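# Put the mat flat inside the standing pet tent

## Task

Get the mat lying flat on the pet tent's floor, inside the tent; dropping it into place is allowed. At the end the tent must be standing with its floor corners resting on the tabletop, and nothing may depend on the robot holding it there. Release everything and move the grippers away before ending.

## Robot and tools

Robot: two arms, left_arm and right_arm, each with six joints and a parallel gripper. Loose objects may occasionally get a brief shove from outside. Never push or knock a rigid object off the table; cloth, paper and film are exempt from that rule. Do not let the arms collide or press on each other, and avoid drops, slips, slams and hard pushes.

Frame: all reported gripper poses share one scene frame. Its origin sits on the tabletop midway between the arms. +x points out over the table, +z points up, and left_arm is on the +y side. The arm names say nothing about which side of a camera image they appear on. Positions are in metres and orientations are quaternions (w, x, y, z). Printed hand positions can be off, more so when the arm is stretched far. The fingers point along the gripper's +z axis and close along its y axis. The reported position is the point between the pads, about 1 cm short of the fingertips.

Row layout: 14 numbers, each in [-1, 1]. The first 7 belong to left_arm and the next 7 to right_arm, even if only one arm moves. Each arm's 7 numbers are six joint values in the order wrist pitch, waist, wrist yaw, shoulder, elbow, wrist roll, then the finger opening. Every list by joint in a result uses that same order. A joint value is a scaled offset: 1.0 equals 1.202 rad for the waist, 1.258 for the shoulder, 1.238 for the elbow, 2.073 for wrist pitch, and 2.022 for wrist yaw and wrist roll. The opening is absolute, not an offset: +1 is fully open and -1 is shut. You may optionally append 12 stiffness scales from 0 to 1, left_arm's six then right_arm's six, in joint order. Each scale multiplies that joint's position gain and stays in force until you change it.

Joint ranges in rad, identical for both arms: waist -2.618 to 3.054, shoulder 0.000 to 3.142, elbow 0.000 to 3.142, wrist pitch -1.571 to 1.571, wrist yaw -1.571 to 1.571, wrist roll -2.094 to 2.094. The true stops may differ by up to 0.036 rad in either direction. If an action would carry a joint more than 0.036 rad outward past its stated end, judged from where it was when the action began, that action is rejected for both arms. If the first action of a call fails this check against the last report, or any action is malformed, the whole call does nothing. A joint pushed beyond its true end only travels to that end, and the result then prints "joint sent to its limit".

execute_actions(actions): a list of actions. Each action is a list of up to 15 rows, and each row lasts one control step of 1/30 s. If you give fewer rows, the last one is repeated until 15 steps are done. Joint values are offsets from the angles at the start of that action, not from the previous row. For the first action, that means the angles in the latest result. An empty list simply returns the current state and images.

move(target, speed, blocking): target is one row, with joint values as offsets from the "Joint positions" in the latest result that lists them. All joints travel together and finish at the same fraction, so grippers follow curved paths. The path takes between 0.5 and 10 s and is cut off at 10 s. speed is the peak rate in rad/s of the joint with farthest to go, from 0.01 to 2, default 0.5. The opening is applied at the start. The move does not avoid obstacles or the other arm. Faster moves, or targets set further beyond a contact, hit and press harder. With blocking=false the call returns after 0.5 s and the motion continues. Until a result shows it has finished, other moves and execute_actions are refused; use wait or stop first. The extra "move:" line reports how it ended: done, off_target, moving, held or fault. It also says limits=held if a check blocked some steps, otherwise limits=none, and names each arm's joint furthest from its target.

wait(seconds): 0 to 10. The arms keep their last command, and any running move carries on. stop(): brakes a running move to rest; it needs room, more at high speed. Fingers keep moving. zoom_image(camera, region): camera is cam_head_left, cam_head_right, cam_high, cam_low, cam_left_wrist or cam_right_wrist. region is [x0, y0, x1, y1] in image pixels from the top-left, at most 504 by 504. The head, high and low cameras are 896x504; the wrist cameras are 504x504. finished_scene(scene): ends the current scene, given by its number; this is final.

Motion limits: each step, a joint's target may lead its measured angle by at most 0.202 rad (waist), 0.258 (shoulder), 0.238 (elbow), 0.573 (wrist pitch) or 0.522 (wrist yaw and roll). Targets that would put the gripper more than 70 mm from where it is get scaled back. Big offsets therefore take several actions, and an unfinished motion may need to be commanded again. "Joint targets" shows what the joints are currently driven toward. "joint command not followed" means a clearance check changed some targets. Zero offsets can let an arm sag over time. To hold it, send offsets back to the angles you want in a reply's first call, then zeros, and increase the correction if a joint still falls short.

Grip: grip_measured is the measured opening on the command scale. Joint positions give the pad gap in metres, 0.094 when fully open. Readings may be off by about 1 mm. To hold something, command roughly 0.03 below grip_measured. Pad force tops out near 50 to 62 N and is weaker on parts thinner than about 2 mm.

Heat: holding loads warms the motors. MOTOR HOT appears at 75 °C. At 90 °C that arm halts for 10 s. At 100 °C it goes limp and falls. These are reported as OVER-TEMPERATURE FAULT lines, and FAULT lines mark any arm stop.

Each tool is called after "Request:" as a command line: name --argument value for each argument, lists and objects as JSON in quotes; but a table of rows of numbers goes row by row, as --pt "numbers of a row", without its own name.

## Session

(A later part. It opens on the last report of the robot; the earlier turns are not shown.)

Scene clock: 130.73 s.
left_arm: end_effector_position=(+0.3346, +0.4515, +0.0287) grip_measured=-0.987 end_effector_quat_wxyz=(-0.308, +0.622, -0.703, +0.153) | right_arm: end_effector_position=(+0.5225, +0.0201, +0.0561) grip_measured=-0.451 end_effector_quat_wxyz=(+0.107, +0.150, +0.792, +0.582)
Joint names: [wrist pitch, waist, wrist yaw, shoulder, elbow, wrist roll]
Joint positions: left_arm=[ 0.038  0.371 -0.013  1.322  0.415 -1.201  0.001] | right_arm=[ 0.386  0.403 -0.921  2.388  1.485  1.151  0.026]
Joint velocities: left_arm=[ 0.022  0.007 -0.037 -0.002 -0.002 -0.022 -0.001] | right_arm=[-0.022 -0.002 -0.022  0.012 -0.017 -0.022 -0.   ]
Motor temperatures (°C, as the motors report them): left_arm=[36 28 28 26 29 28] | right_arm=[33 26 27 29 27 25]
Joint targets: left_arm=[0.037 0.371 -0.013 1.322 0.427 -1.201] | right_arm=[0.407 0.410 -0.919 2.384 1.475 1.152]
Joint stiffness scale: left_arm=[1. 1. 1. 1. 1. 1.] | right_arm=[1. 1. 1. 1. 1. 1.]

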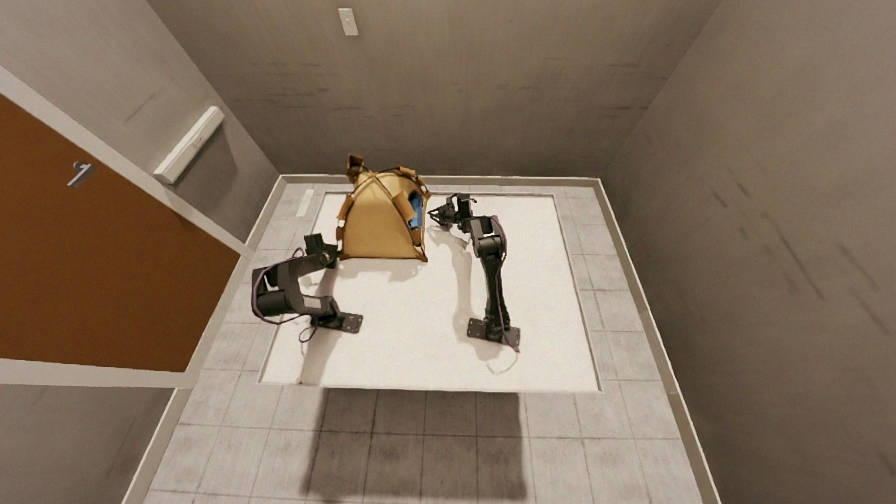

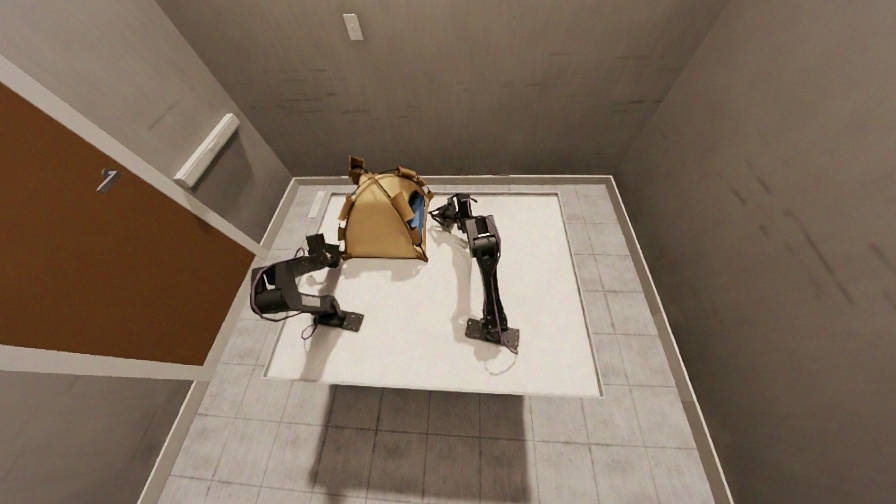

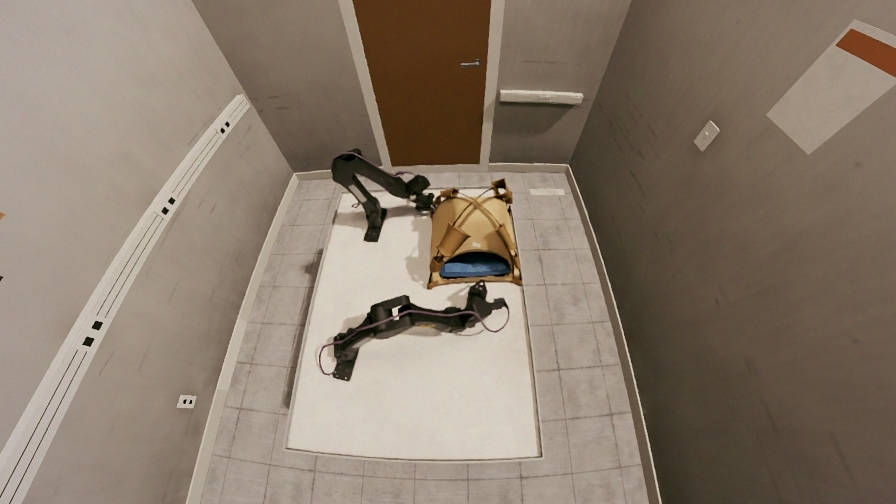

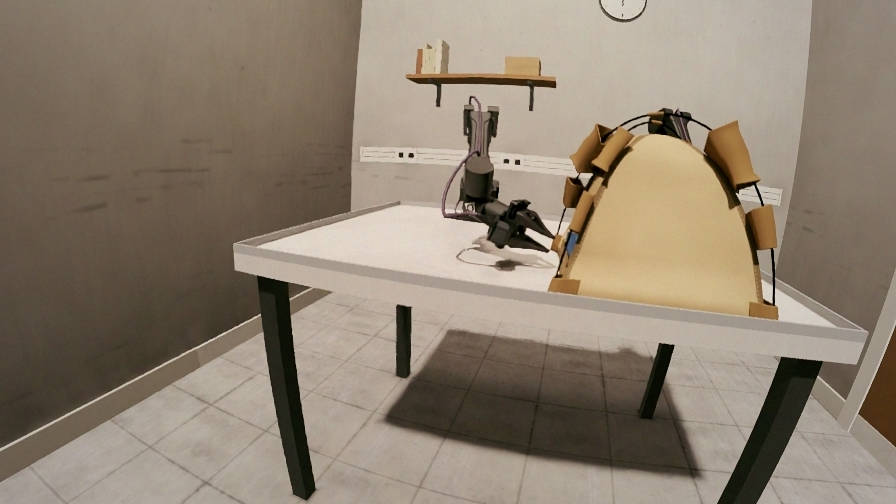

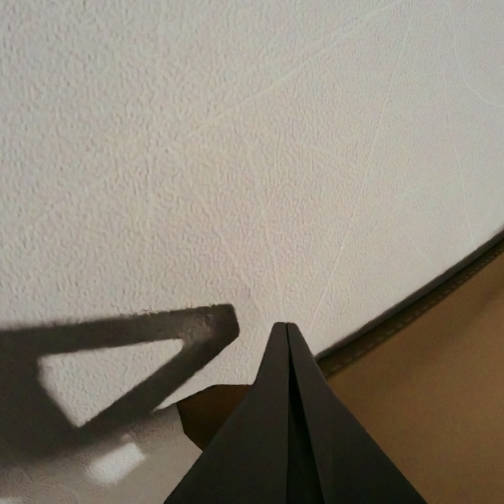

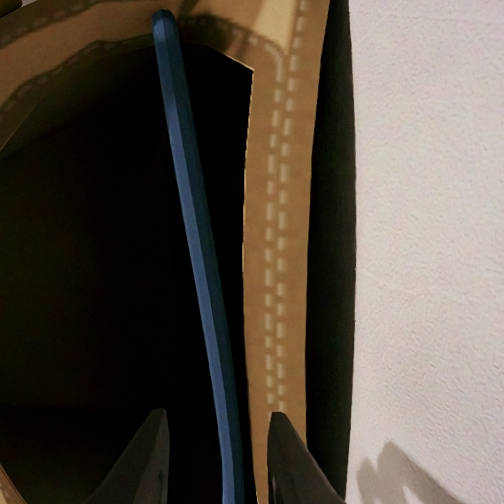

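Request:
move --target '[0,0,0,0,0.01,0,-1,-0.069,0.011,0.006,0.099,0.25,0.005,-0.5]' --speed 0.3

Scene clock: 132.97 s.
left_arm: end_effector_position=(+0.3346, +0.4515, +0.0287) grip_measured=-0.987 end_effector_quat_wxyz=(-0.308, +0.622, -0.703, +0.153) | right_arm: end_effector_position=(+0.5663, +0.0286, +0.0646) grip_measured=-0.498 end_effector_quat_wxyz=(+0.113, +0.152, +0.790, +0.583)
Joint names: [wrist pitch, waist, wrist yaw, shoulder, elbow, wrist roll]
Joint positions: left_arm=[ 0.038  0.371 -0.013  1.322  0.415 -1.201  0.001] | right_arm=[ 0.247  0.403 -0.912  2.512  1.762  1.161  0.024]
Joint velocities: left_arm=[ 0.051 -0.027  0.037  0.007  0.007  0.066 -0.   ] | right_arm=[-0.081  0.007 -0.037 -0.012  0.012 -0.022  0.001]
Motor temperatures (°C, as the motors report them): left_arm=[36 27 28 26 29 28] | right_arm=[33 26 27 30 28 25]
Joint targets: left_arm=[0.037 0.371 -0.013 1.322 0.427 -1.201] | right_arm=[0.243 0.417 -0.909 2.512 1.795 1.161]
Joint stiffness scale: left_arm=[1. 1. 1. 1. 1. 1.] | right_arm=[1. 1. 1. 1. 1. 1.]
move: off_target (right_arm); limits=none; left_arm: farthest joint: the elbow, 0.012 radians from its target (0.012 radians at the start); right_arm: farthest joint: the elbow, 0.032 radians from its target (0.309 radians at the start)

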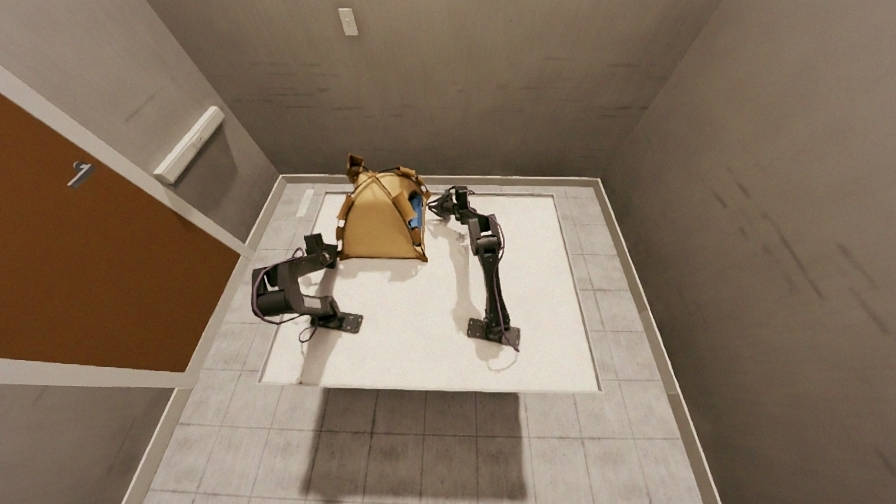

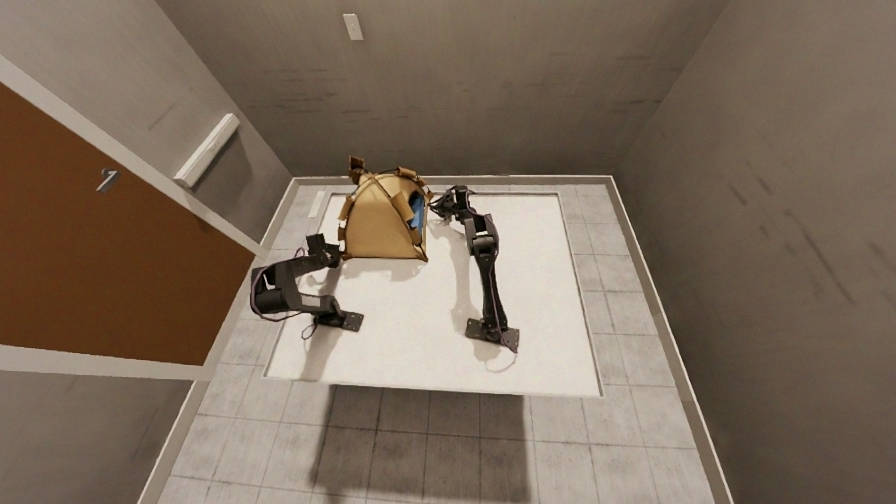

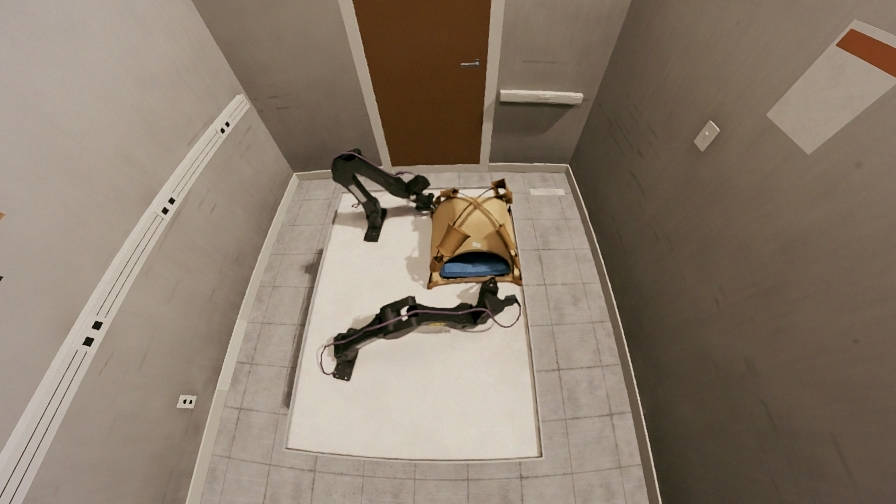

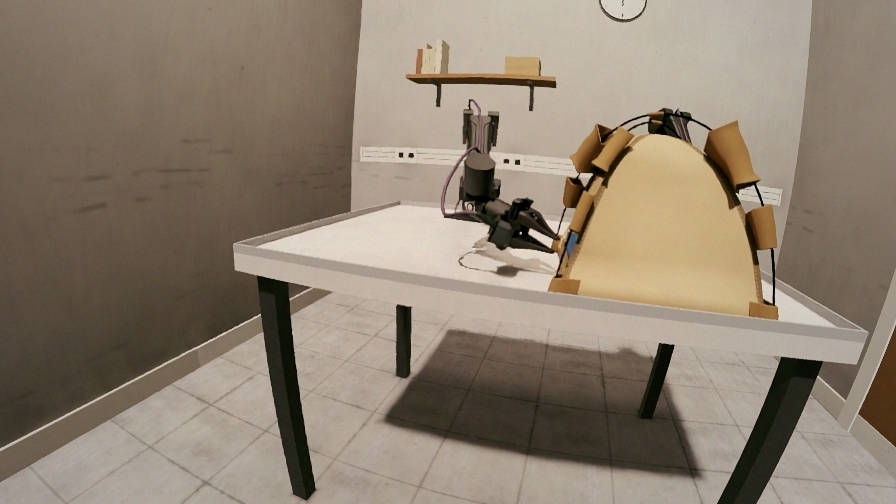

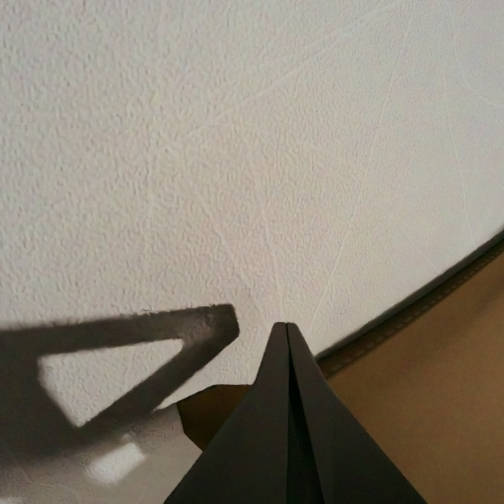

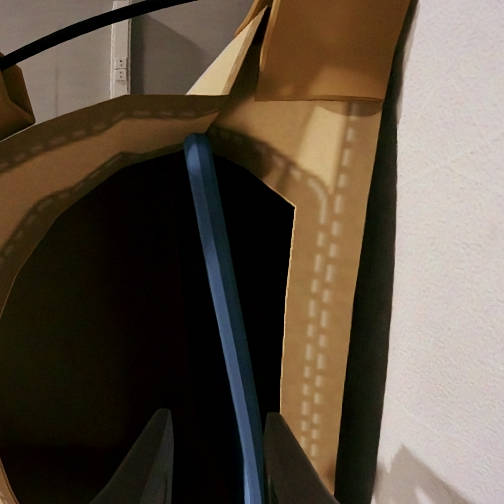

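Request:
move --target '[0,0,0,0,0.01,0,-1,-0.01,0.059,0.021,0.087,0.153,0.017,-0.5]' --speed 0.15

Scene clock: 135.03 s.
left_arm: end_effector_position=(+0.3346, +0.4515, +0.0287) grip_measured=-0.987 end_effector_quat_wxyz=(-0.308, +0.622, -0.703, +0.153) | right_arm: end_effector_position=(+0.5765, +0.0676, +0.0522) grip_measured=-0.498 end_effector_quat_wxyz=(+0.108, +0.144, +0.791, +0.585)
Joint names: [wrist pitch, waist, wrist yaw, shoulder, elbow, wrist roll]
Joint positions: left_arm=[ 0.038  0.371 -0.013  1.322  0.415 -1.201  0.001] | right_arm=[ 0.23   0.467 -0.874  2.622  1.918  1.194  0.024]
Joint velocities: left_arm=[ 0.022 -0.017 -0.095 -0.012 -0.022  0.051 -0.001] | right_arm=[-0.022  0.002  0.037 -0.002 -0.002 -0.007  0.001]
Motor temperatures (°C, as the motors report them): left_arm=[36 27 28 26 29 28] | right_arm=[33 26 27 30 28 25]
Joint targets: left_arm=[0.037 0.371 -0.013 1.322 0.427 -1.201] | right_arm=[0.226 0.474 -0.869 2.621 1.951 1.195]
Joint stiffness scale: left_arm=[1. 1. 1. 1. 1. 1.] | right_arm=[1. 1. 1. 1. 1. 1.]
move: off_target (right_arm); limits=none; left_arm: farthest joint: the elbow, 0.012 radians from its target (0.012 radians at the start); right_arm: farthest joint: the elbow, 0.034 radians from its target (0.189 radians at the start)

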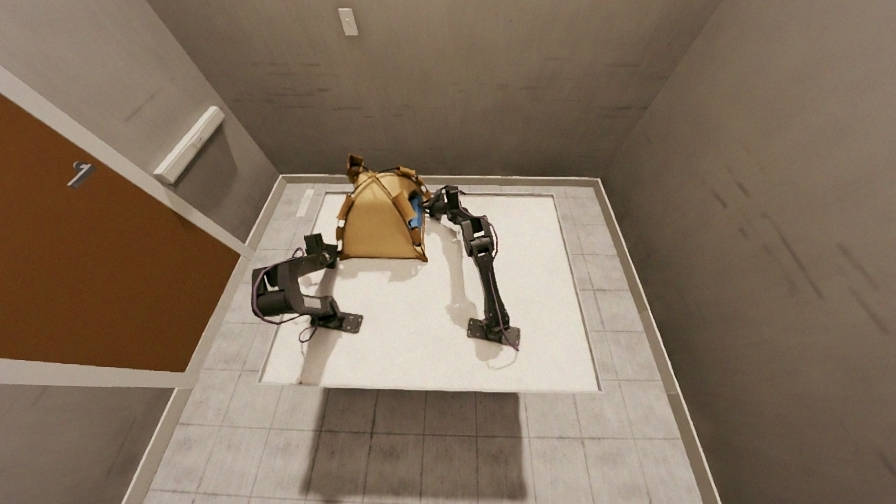

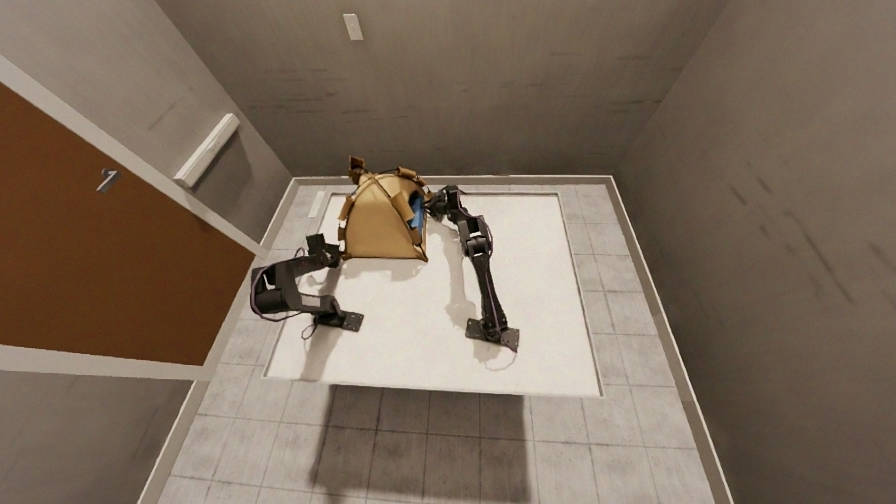

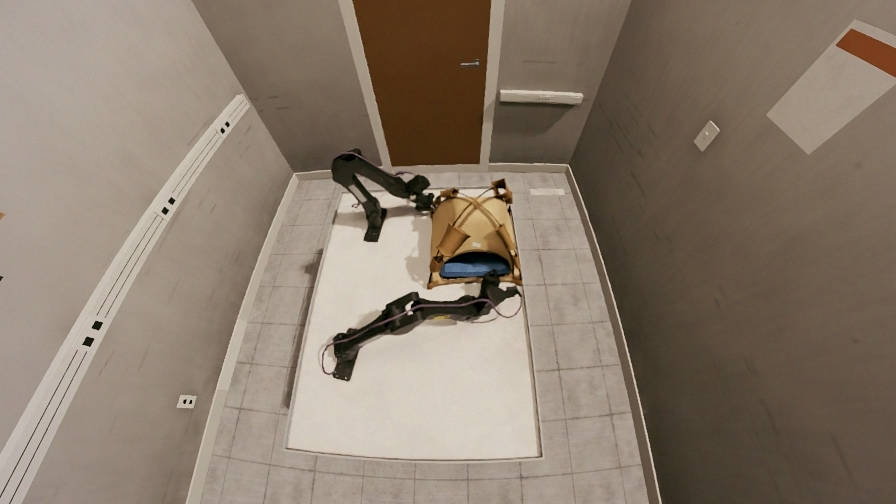

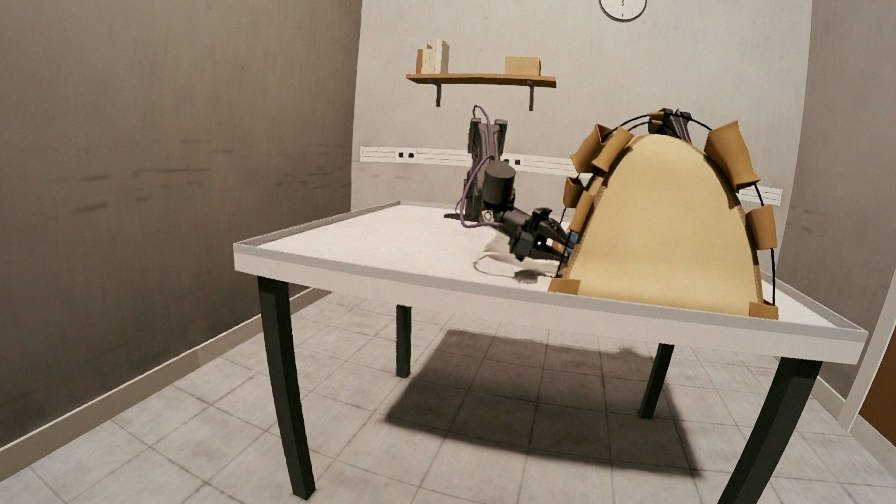

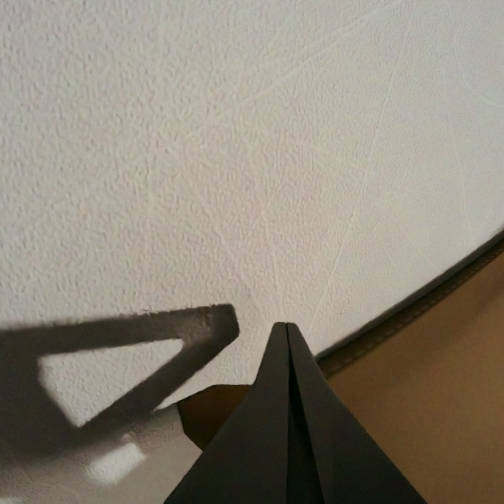

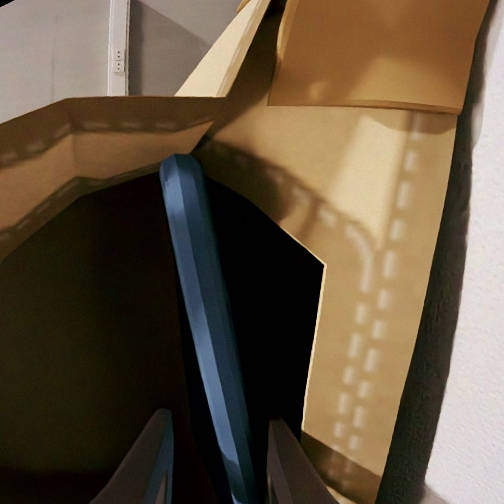

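Request:
move --target '[0,0,0,0,0.01,0,-1,0,0.032,0.01,0.012,0.05,0,-0.5]' --speed 0.1

Request:
move --target '[0,0,0,0,0.01,0,-1,0,0.005,0,0,0.025,0,-0.93]'

Scene clock: 136.43 s.
left_arm: end_effector_position=(+0.3346, +0.4515, +0.0287) grip_measured=-0.987 end_effector_quat_wxyz=(-0.308, +0.622, -0.703, +0.153) | right_arm: end_effector_position=(+0.5732, +0.0856, +0.0504) grip_measured=-0.498 end_effector_quat_wxyz=(+0.107, +0.134, +0.793, +0.584)
Joint names: [wrist pitch, waist, wrist yaw, shoulder, elbow, wrist roll]
Joint positions: left_arm=[ 0.038  0.371 -0.013  1.322  0.415 -1.201  0.001] | right_arm=[ 0.229  0.498 -0.857  2.642  1.947  1.194  0.024]
Joint velocities: left_arm=[-0.007  0.012  0.022  0.022 -0.007  0.095 -0.001] | right_arm=[ 0.066  0.012 -0.037  0.002 -0.002 -0.022 -0.   ]
Motor temperatures (°C, as the motors report them): left_arm=[36 27 28 26 29 28] | right_arm=[33 26 27 30 28 25]
Joint targets: left_arm=[0.038 0.371 -0.013 1.322 0.427 -1.201] | right_arm=[0.230 0.505 -0.853 2.638 1.980 1.194]
Joint stiffness scale: left_arm=[1. 1. 1. 1. 1. 1.] | right_arm=[1. 1. 1. 1. 1. 1.]
move: off_target (right_arm); limits=none; left_arm: farthest joint: the elbow, 0.012 radians from its target (0.012 radians at the start); right_arm: farthest joint: the elbow, 0.033 radians from its target (0.062 radians at the start)

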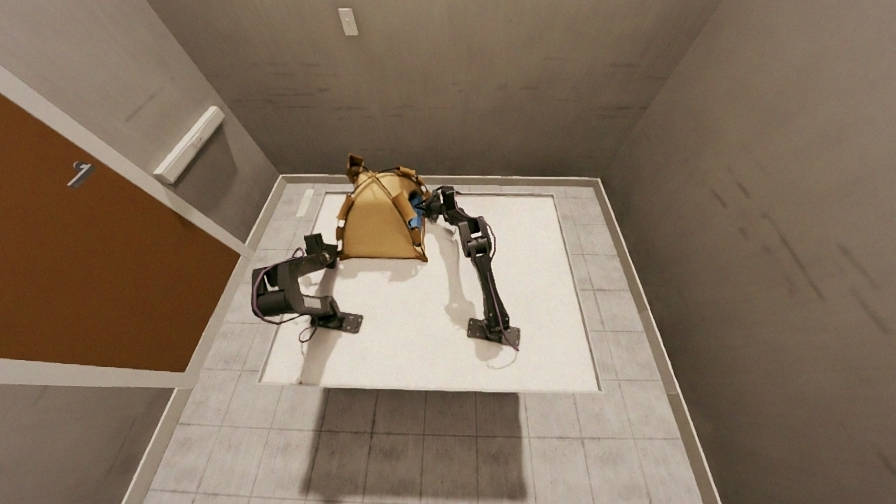

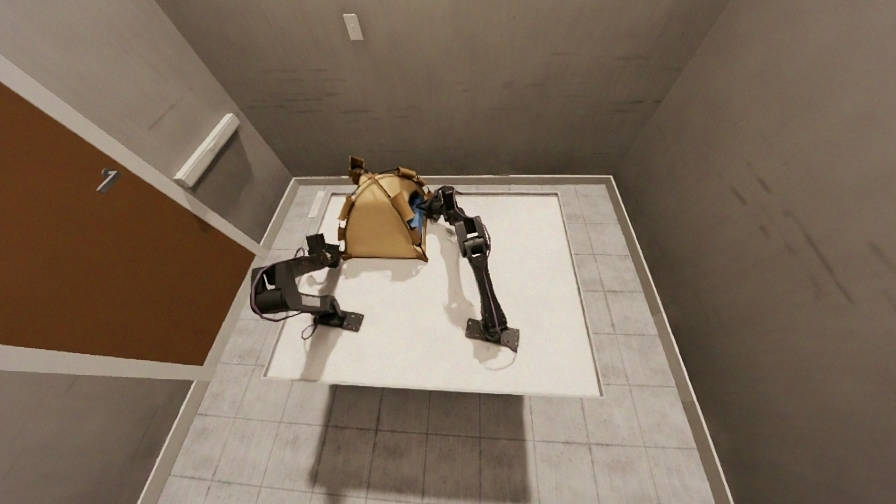

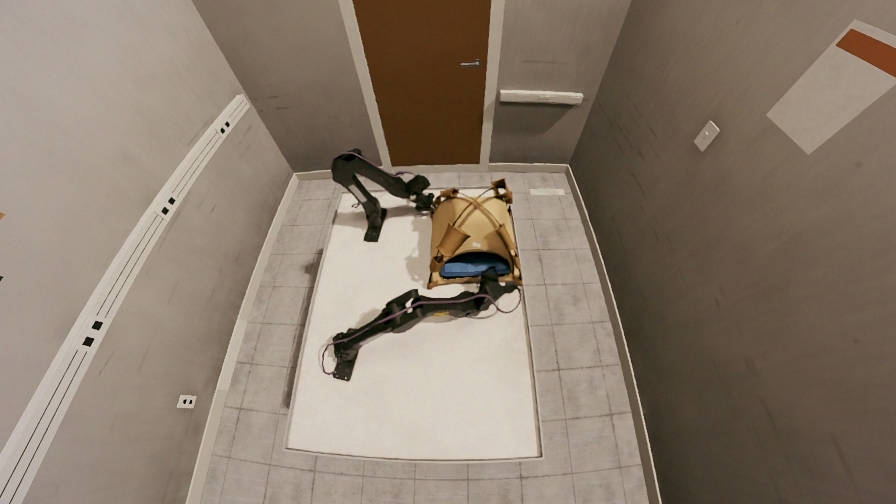

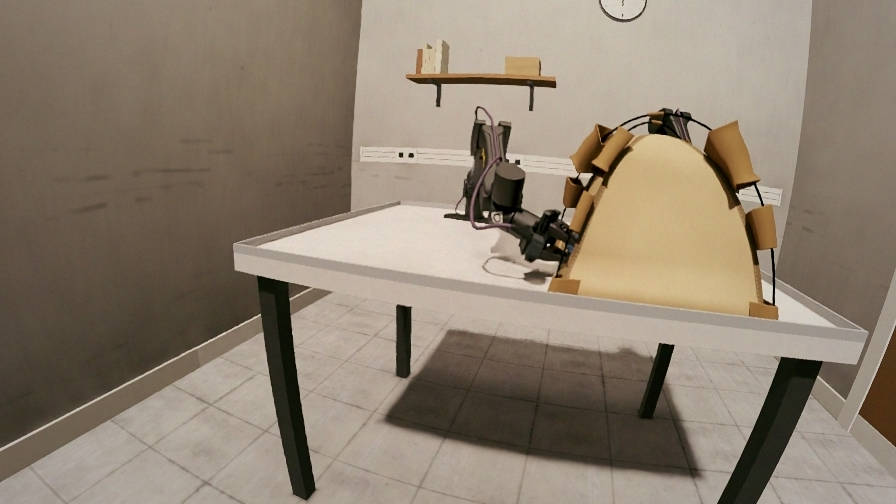

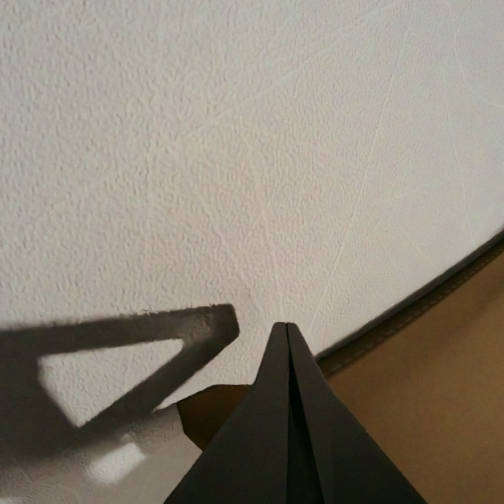

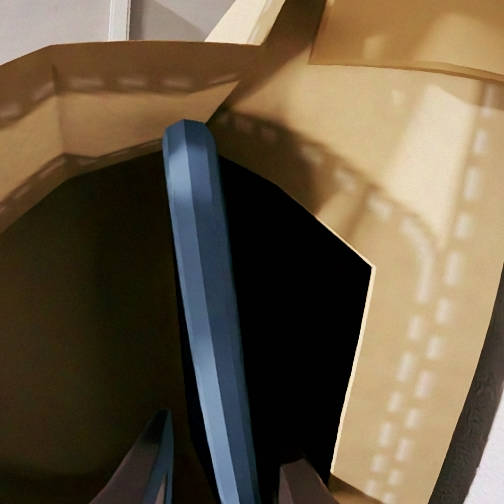

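Scene clock: 137.13 s.
left_arm: end_effector_position=(+0.3346, +0.4515, +0.0287) grip_measured=-0.987 end_effector_quat_wxyz=(-0.308, +0.622, -0.703, +0.153) | right_arm: end_effector_position=(+0.5732, +0.0856, +0.0504) grip_measured=-0.894 end_effector_quat_wxyz=(+0.107, +0.134, +0.793, +0.584)
Joint names: [wrist pitch, waist, wrist yaw, shoulder, elbow, wrist roll]
Joint positions: left_arm=[ 0.038  0.371 -0.013  1.322  0.415 -1.201  0.001] | right_arm=[ 0.229  0.498 -0.857  2.642  1.947  1.194  0.005]
Joint velocities: left_arm=[ 0.007 -0.002 -0.066  0.012 -0.012 -0.051 -0.001] | right_arm=[-0.037 -0.007 -0.066  0.002 -0.012  0.007 -0.001]
Motor temperatures (°C, as the motors report them): left_arm=[36 27 28 26 29 28] | right_arm=[33 26 27 30 28 25]
Joint targets: left_arm=[0.037 0.371 -0.013 1.322 0.427 -1.201] | right_arm=[0.229 0.504 -0.857 2.642 1.978 1.194]
Joint stiffness scale: left_arm=[1. 1. 1. 1. 1. 1.] | right_arm=[1. 1. 1. 1. 1. 1.]
move: off_target (right_arm); limits=none; left_arm: farthest joint: the elbow, 0.012 radians from its target (0.012 radians at the start); right_arm: farthest joint: the elbow, 0.031 radians from its target (0.031 radians at the start)

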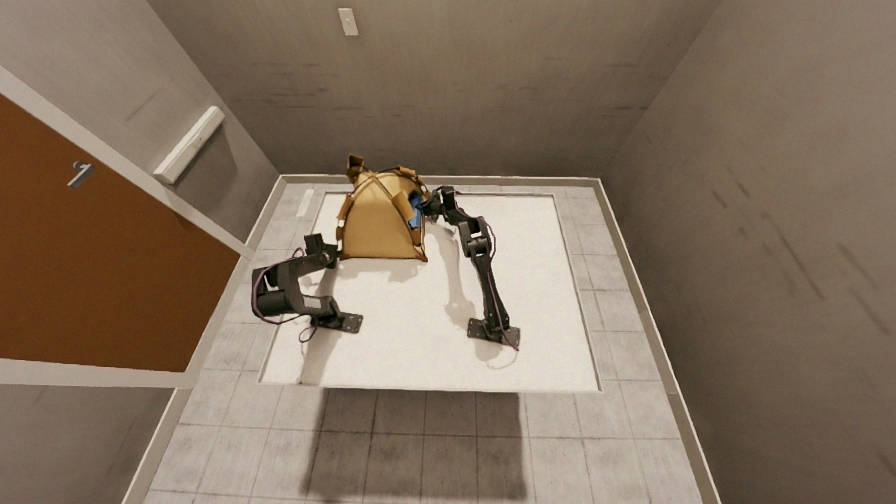

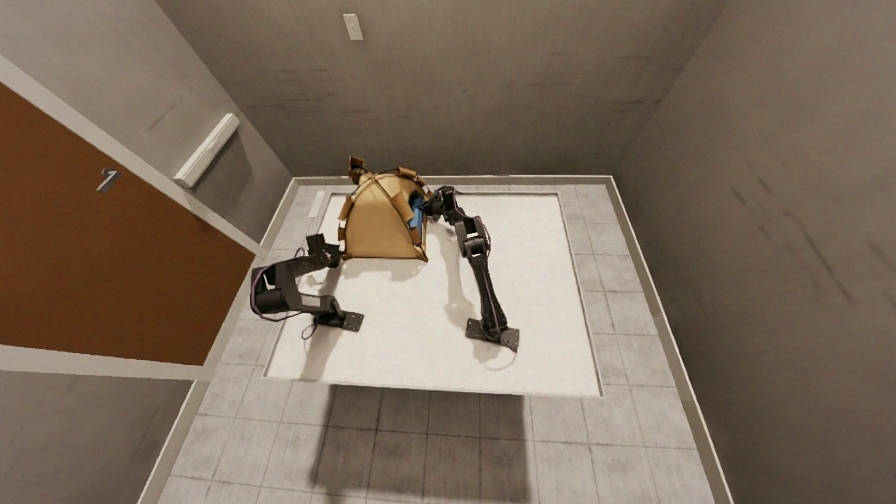

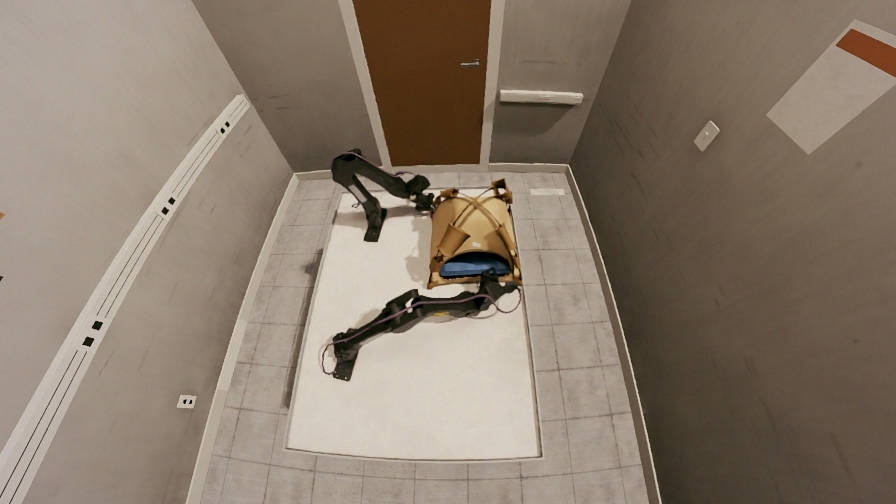

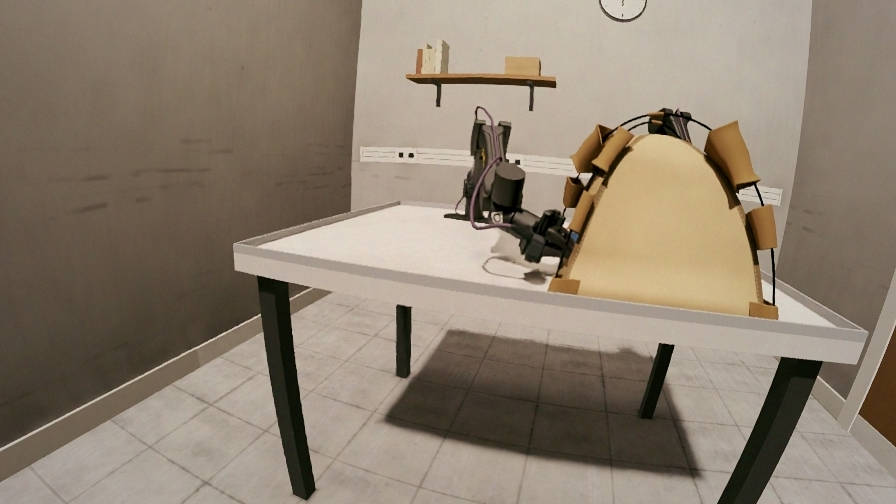

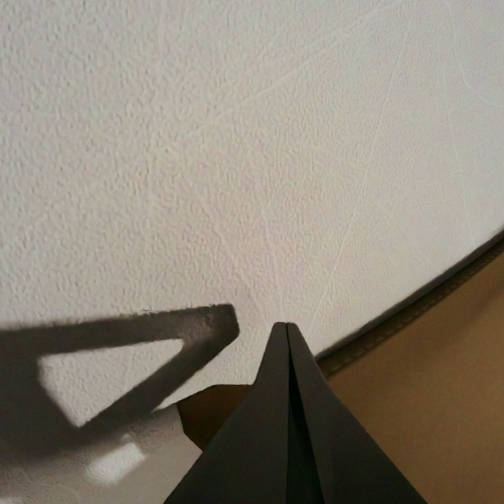

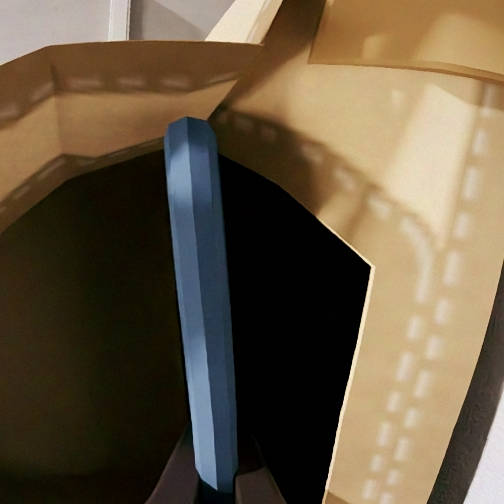

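Gripped. Push +y ~3 cm.

Request:
move --target '[0,0,0,0,0.01,0,-1,0,0.058,0.028,0.02,0.07,0.01,-0.93]' --speed 0.08

Request:
zoom_image --camera "cam_high" --region '[400,170,560,320]'

Scene clock: 139.33 s.
left_arm: end_effector_position=(+0.3340, +0.4544, +0.0288) grip_measured=-0.987 end_effector_quat_wxyz=(-0.311, +0.624, -0.701, +0.146) | right_arm: end_effector_position=(+0.5765, +0.1058, +0.0508) grip_measured=-0.894 end_effector_quat_wxyz=(+0.119, +0.137, +0.794, +0.580)
Joint names: [wrist pitch, waist, wrist yaw, shoulder, elbow, wrist roll]
Joint positions: left_arm=[ 0.038  0.371 -0.029  1.322  0.415 -1.201  0.001] | right_arm=[ 0.225  0.536 -0.798  2.667  1.999  1.21   0.005]
Joint velocities: left_arm=[ 0.022 -0.022 -0.007  0.002 -0.022 -0.051 -0.001] | right_arm=[-0.007 -0.007  0.022 -0.007  0.002 -0.022  0.001]
Motor temperatures (°C, as the motors report them): left_arm=[36 27 28 27 29 28] | right_arm=[33 26 27 30 28 25]
Joint targets: left_arm=[0.038 0.371 -0.013 1.322 0.427 -1.201] | right_arm=[0.229 0.568 -0.801 2.667 2.034 1.214]
Joint stiffness scale: left_arm=[1. 1. 1. 1. 1. 1.] | right_arm=[1. 1. 1. 1. 1. 1.]
move: off_target (right_arm); limits=none; left_arm: farthest joint: the wrist yaw, 0.016 radians from its target (0.000 radians at the start); right_arm: farthest joint: the elbow, 0.035 radians from its target (0.087 radians at the start)

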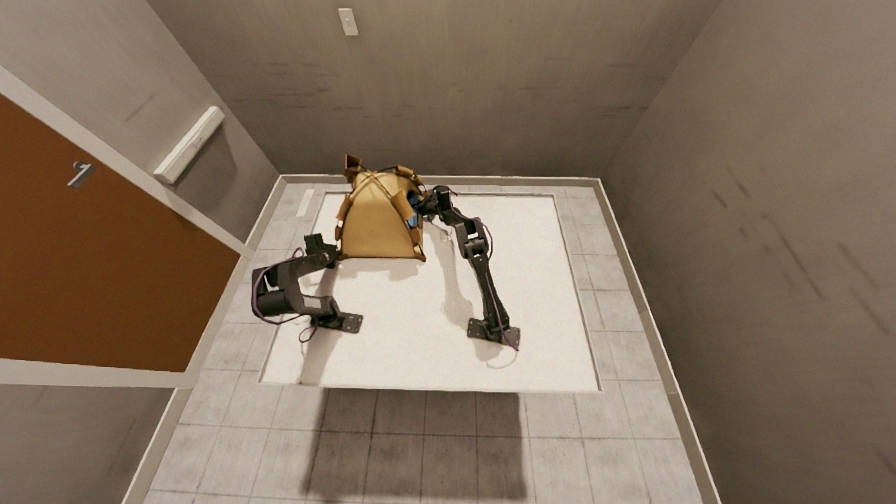

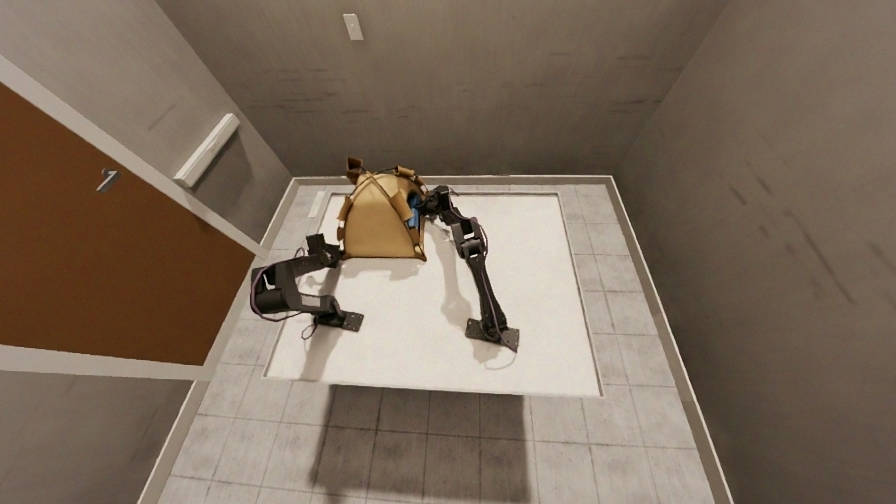

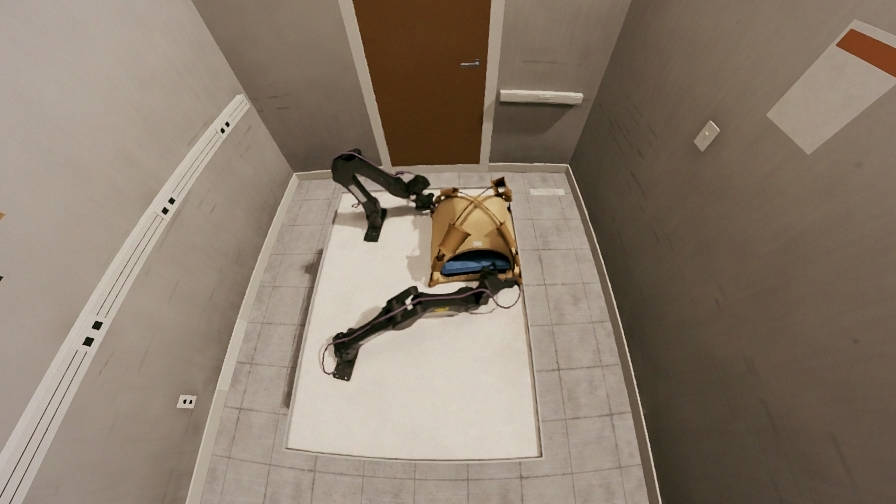

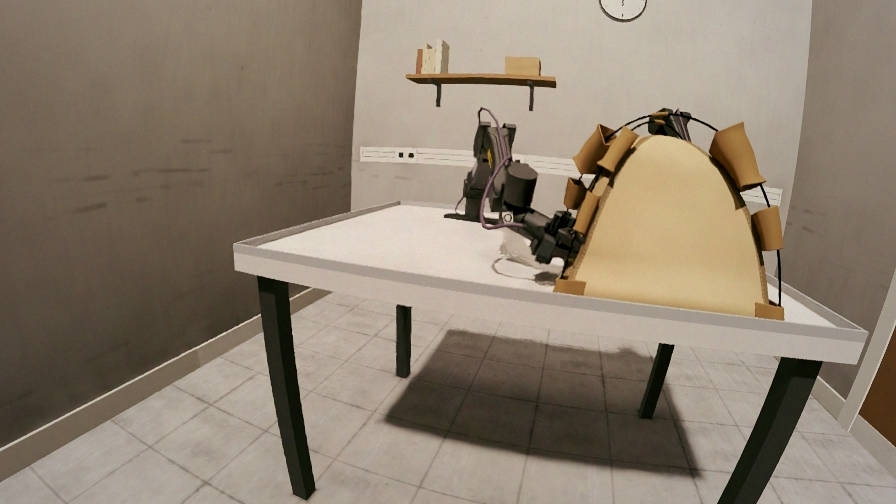

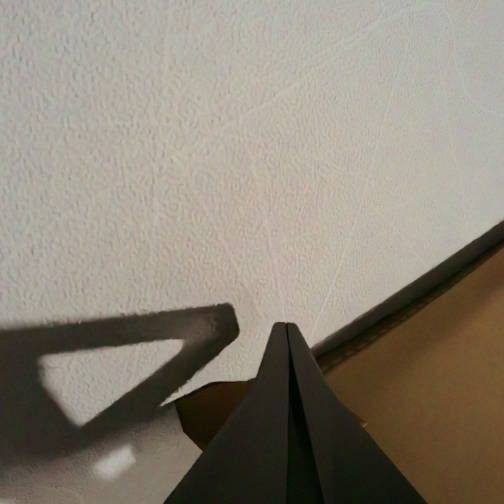

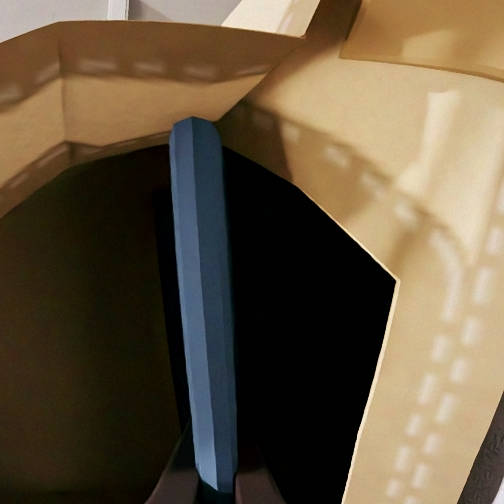

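Region (400, 170, 560, 320) of cam_high's 896x504 image, scaled by 3.150, with more detail than that image has; it fills the top 472 rows of this view, and the rest is white.

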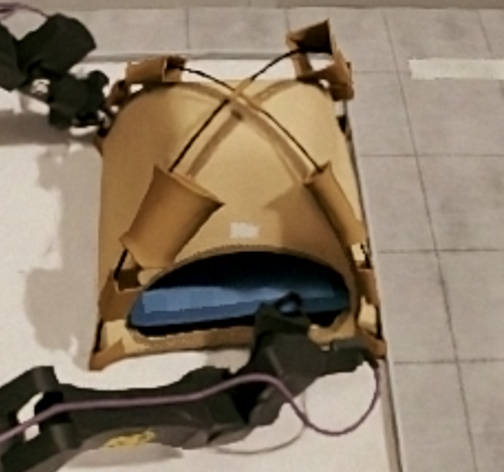

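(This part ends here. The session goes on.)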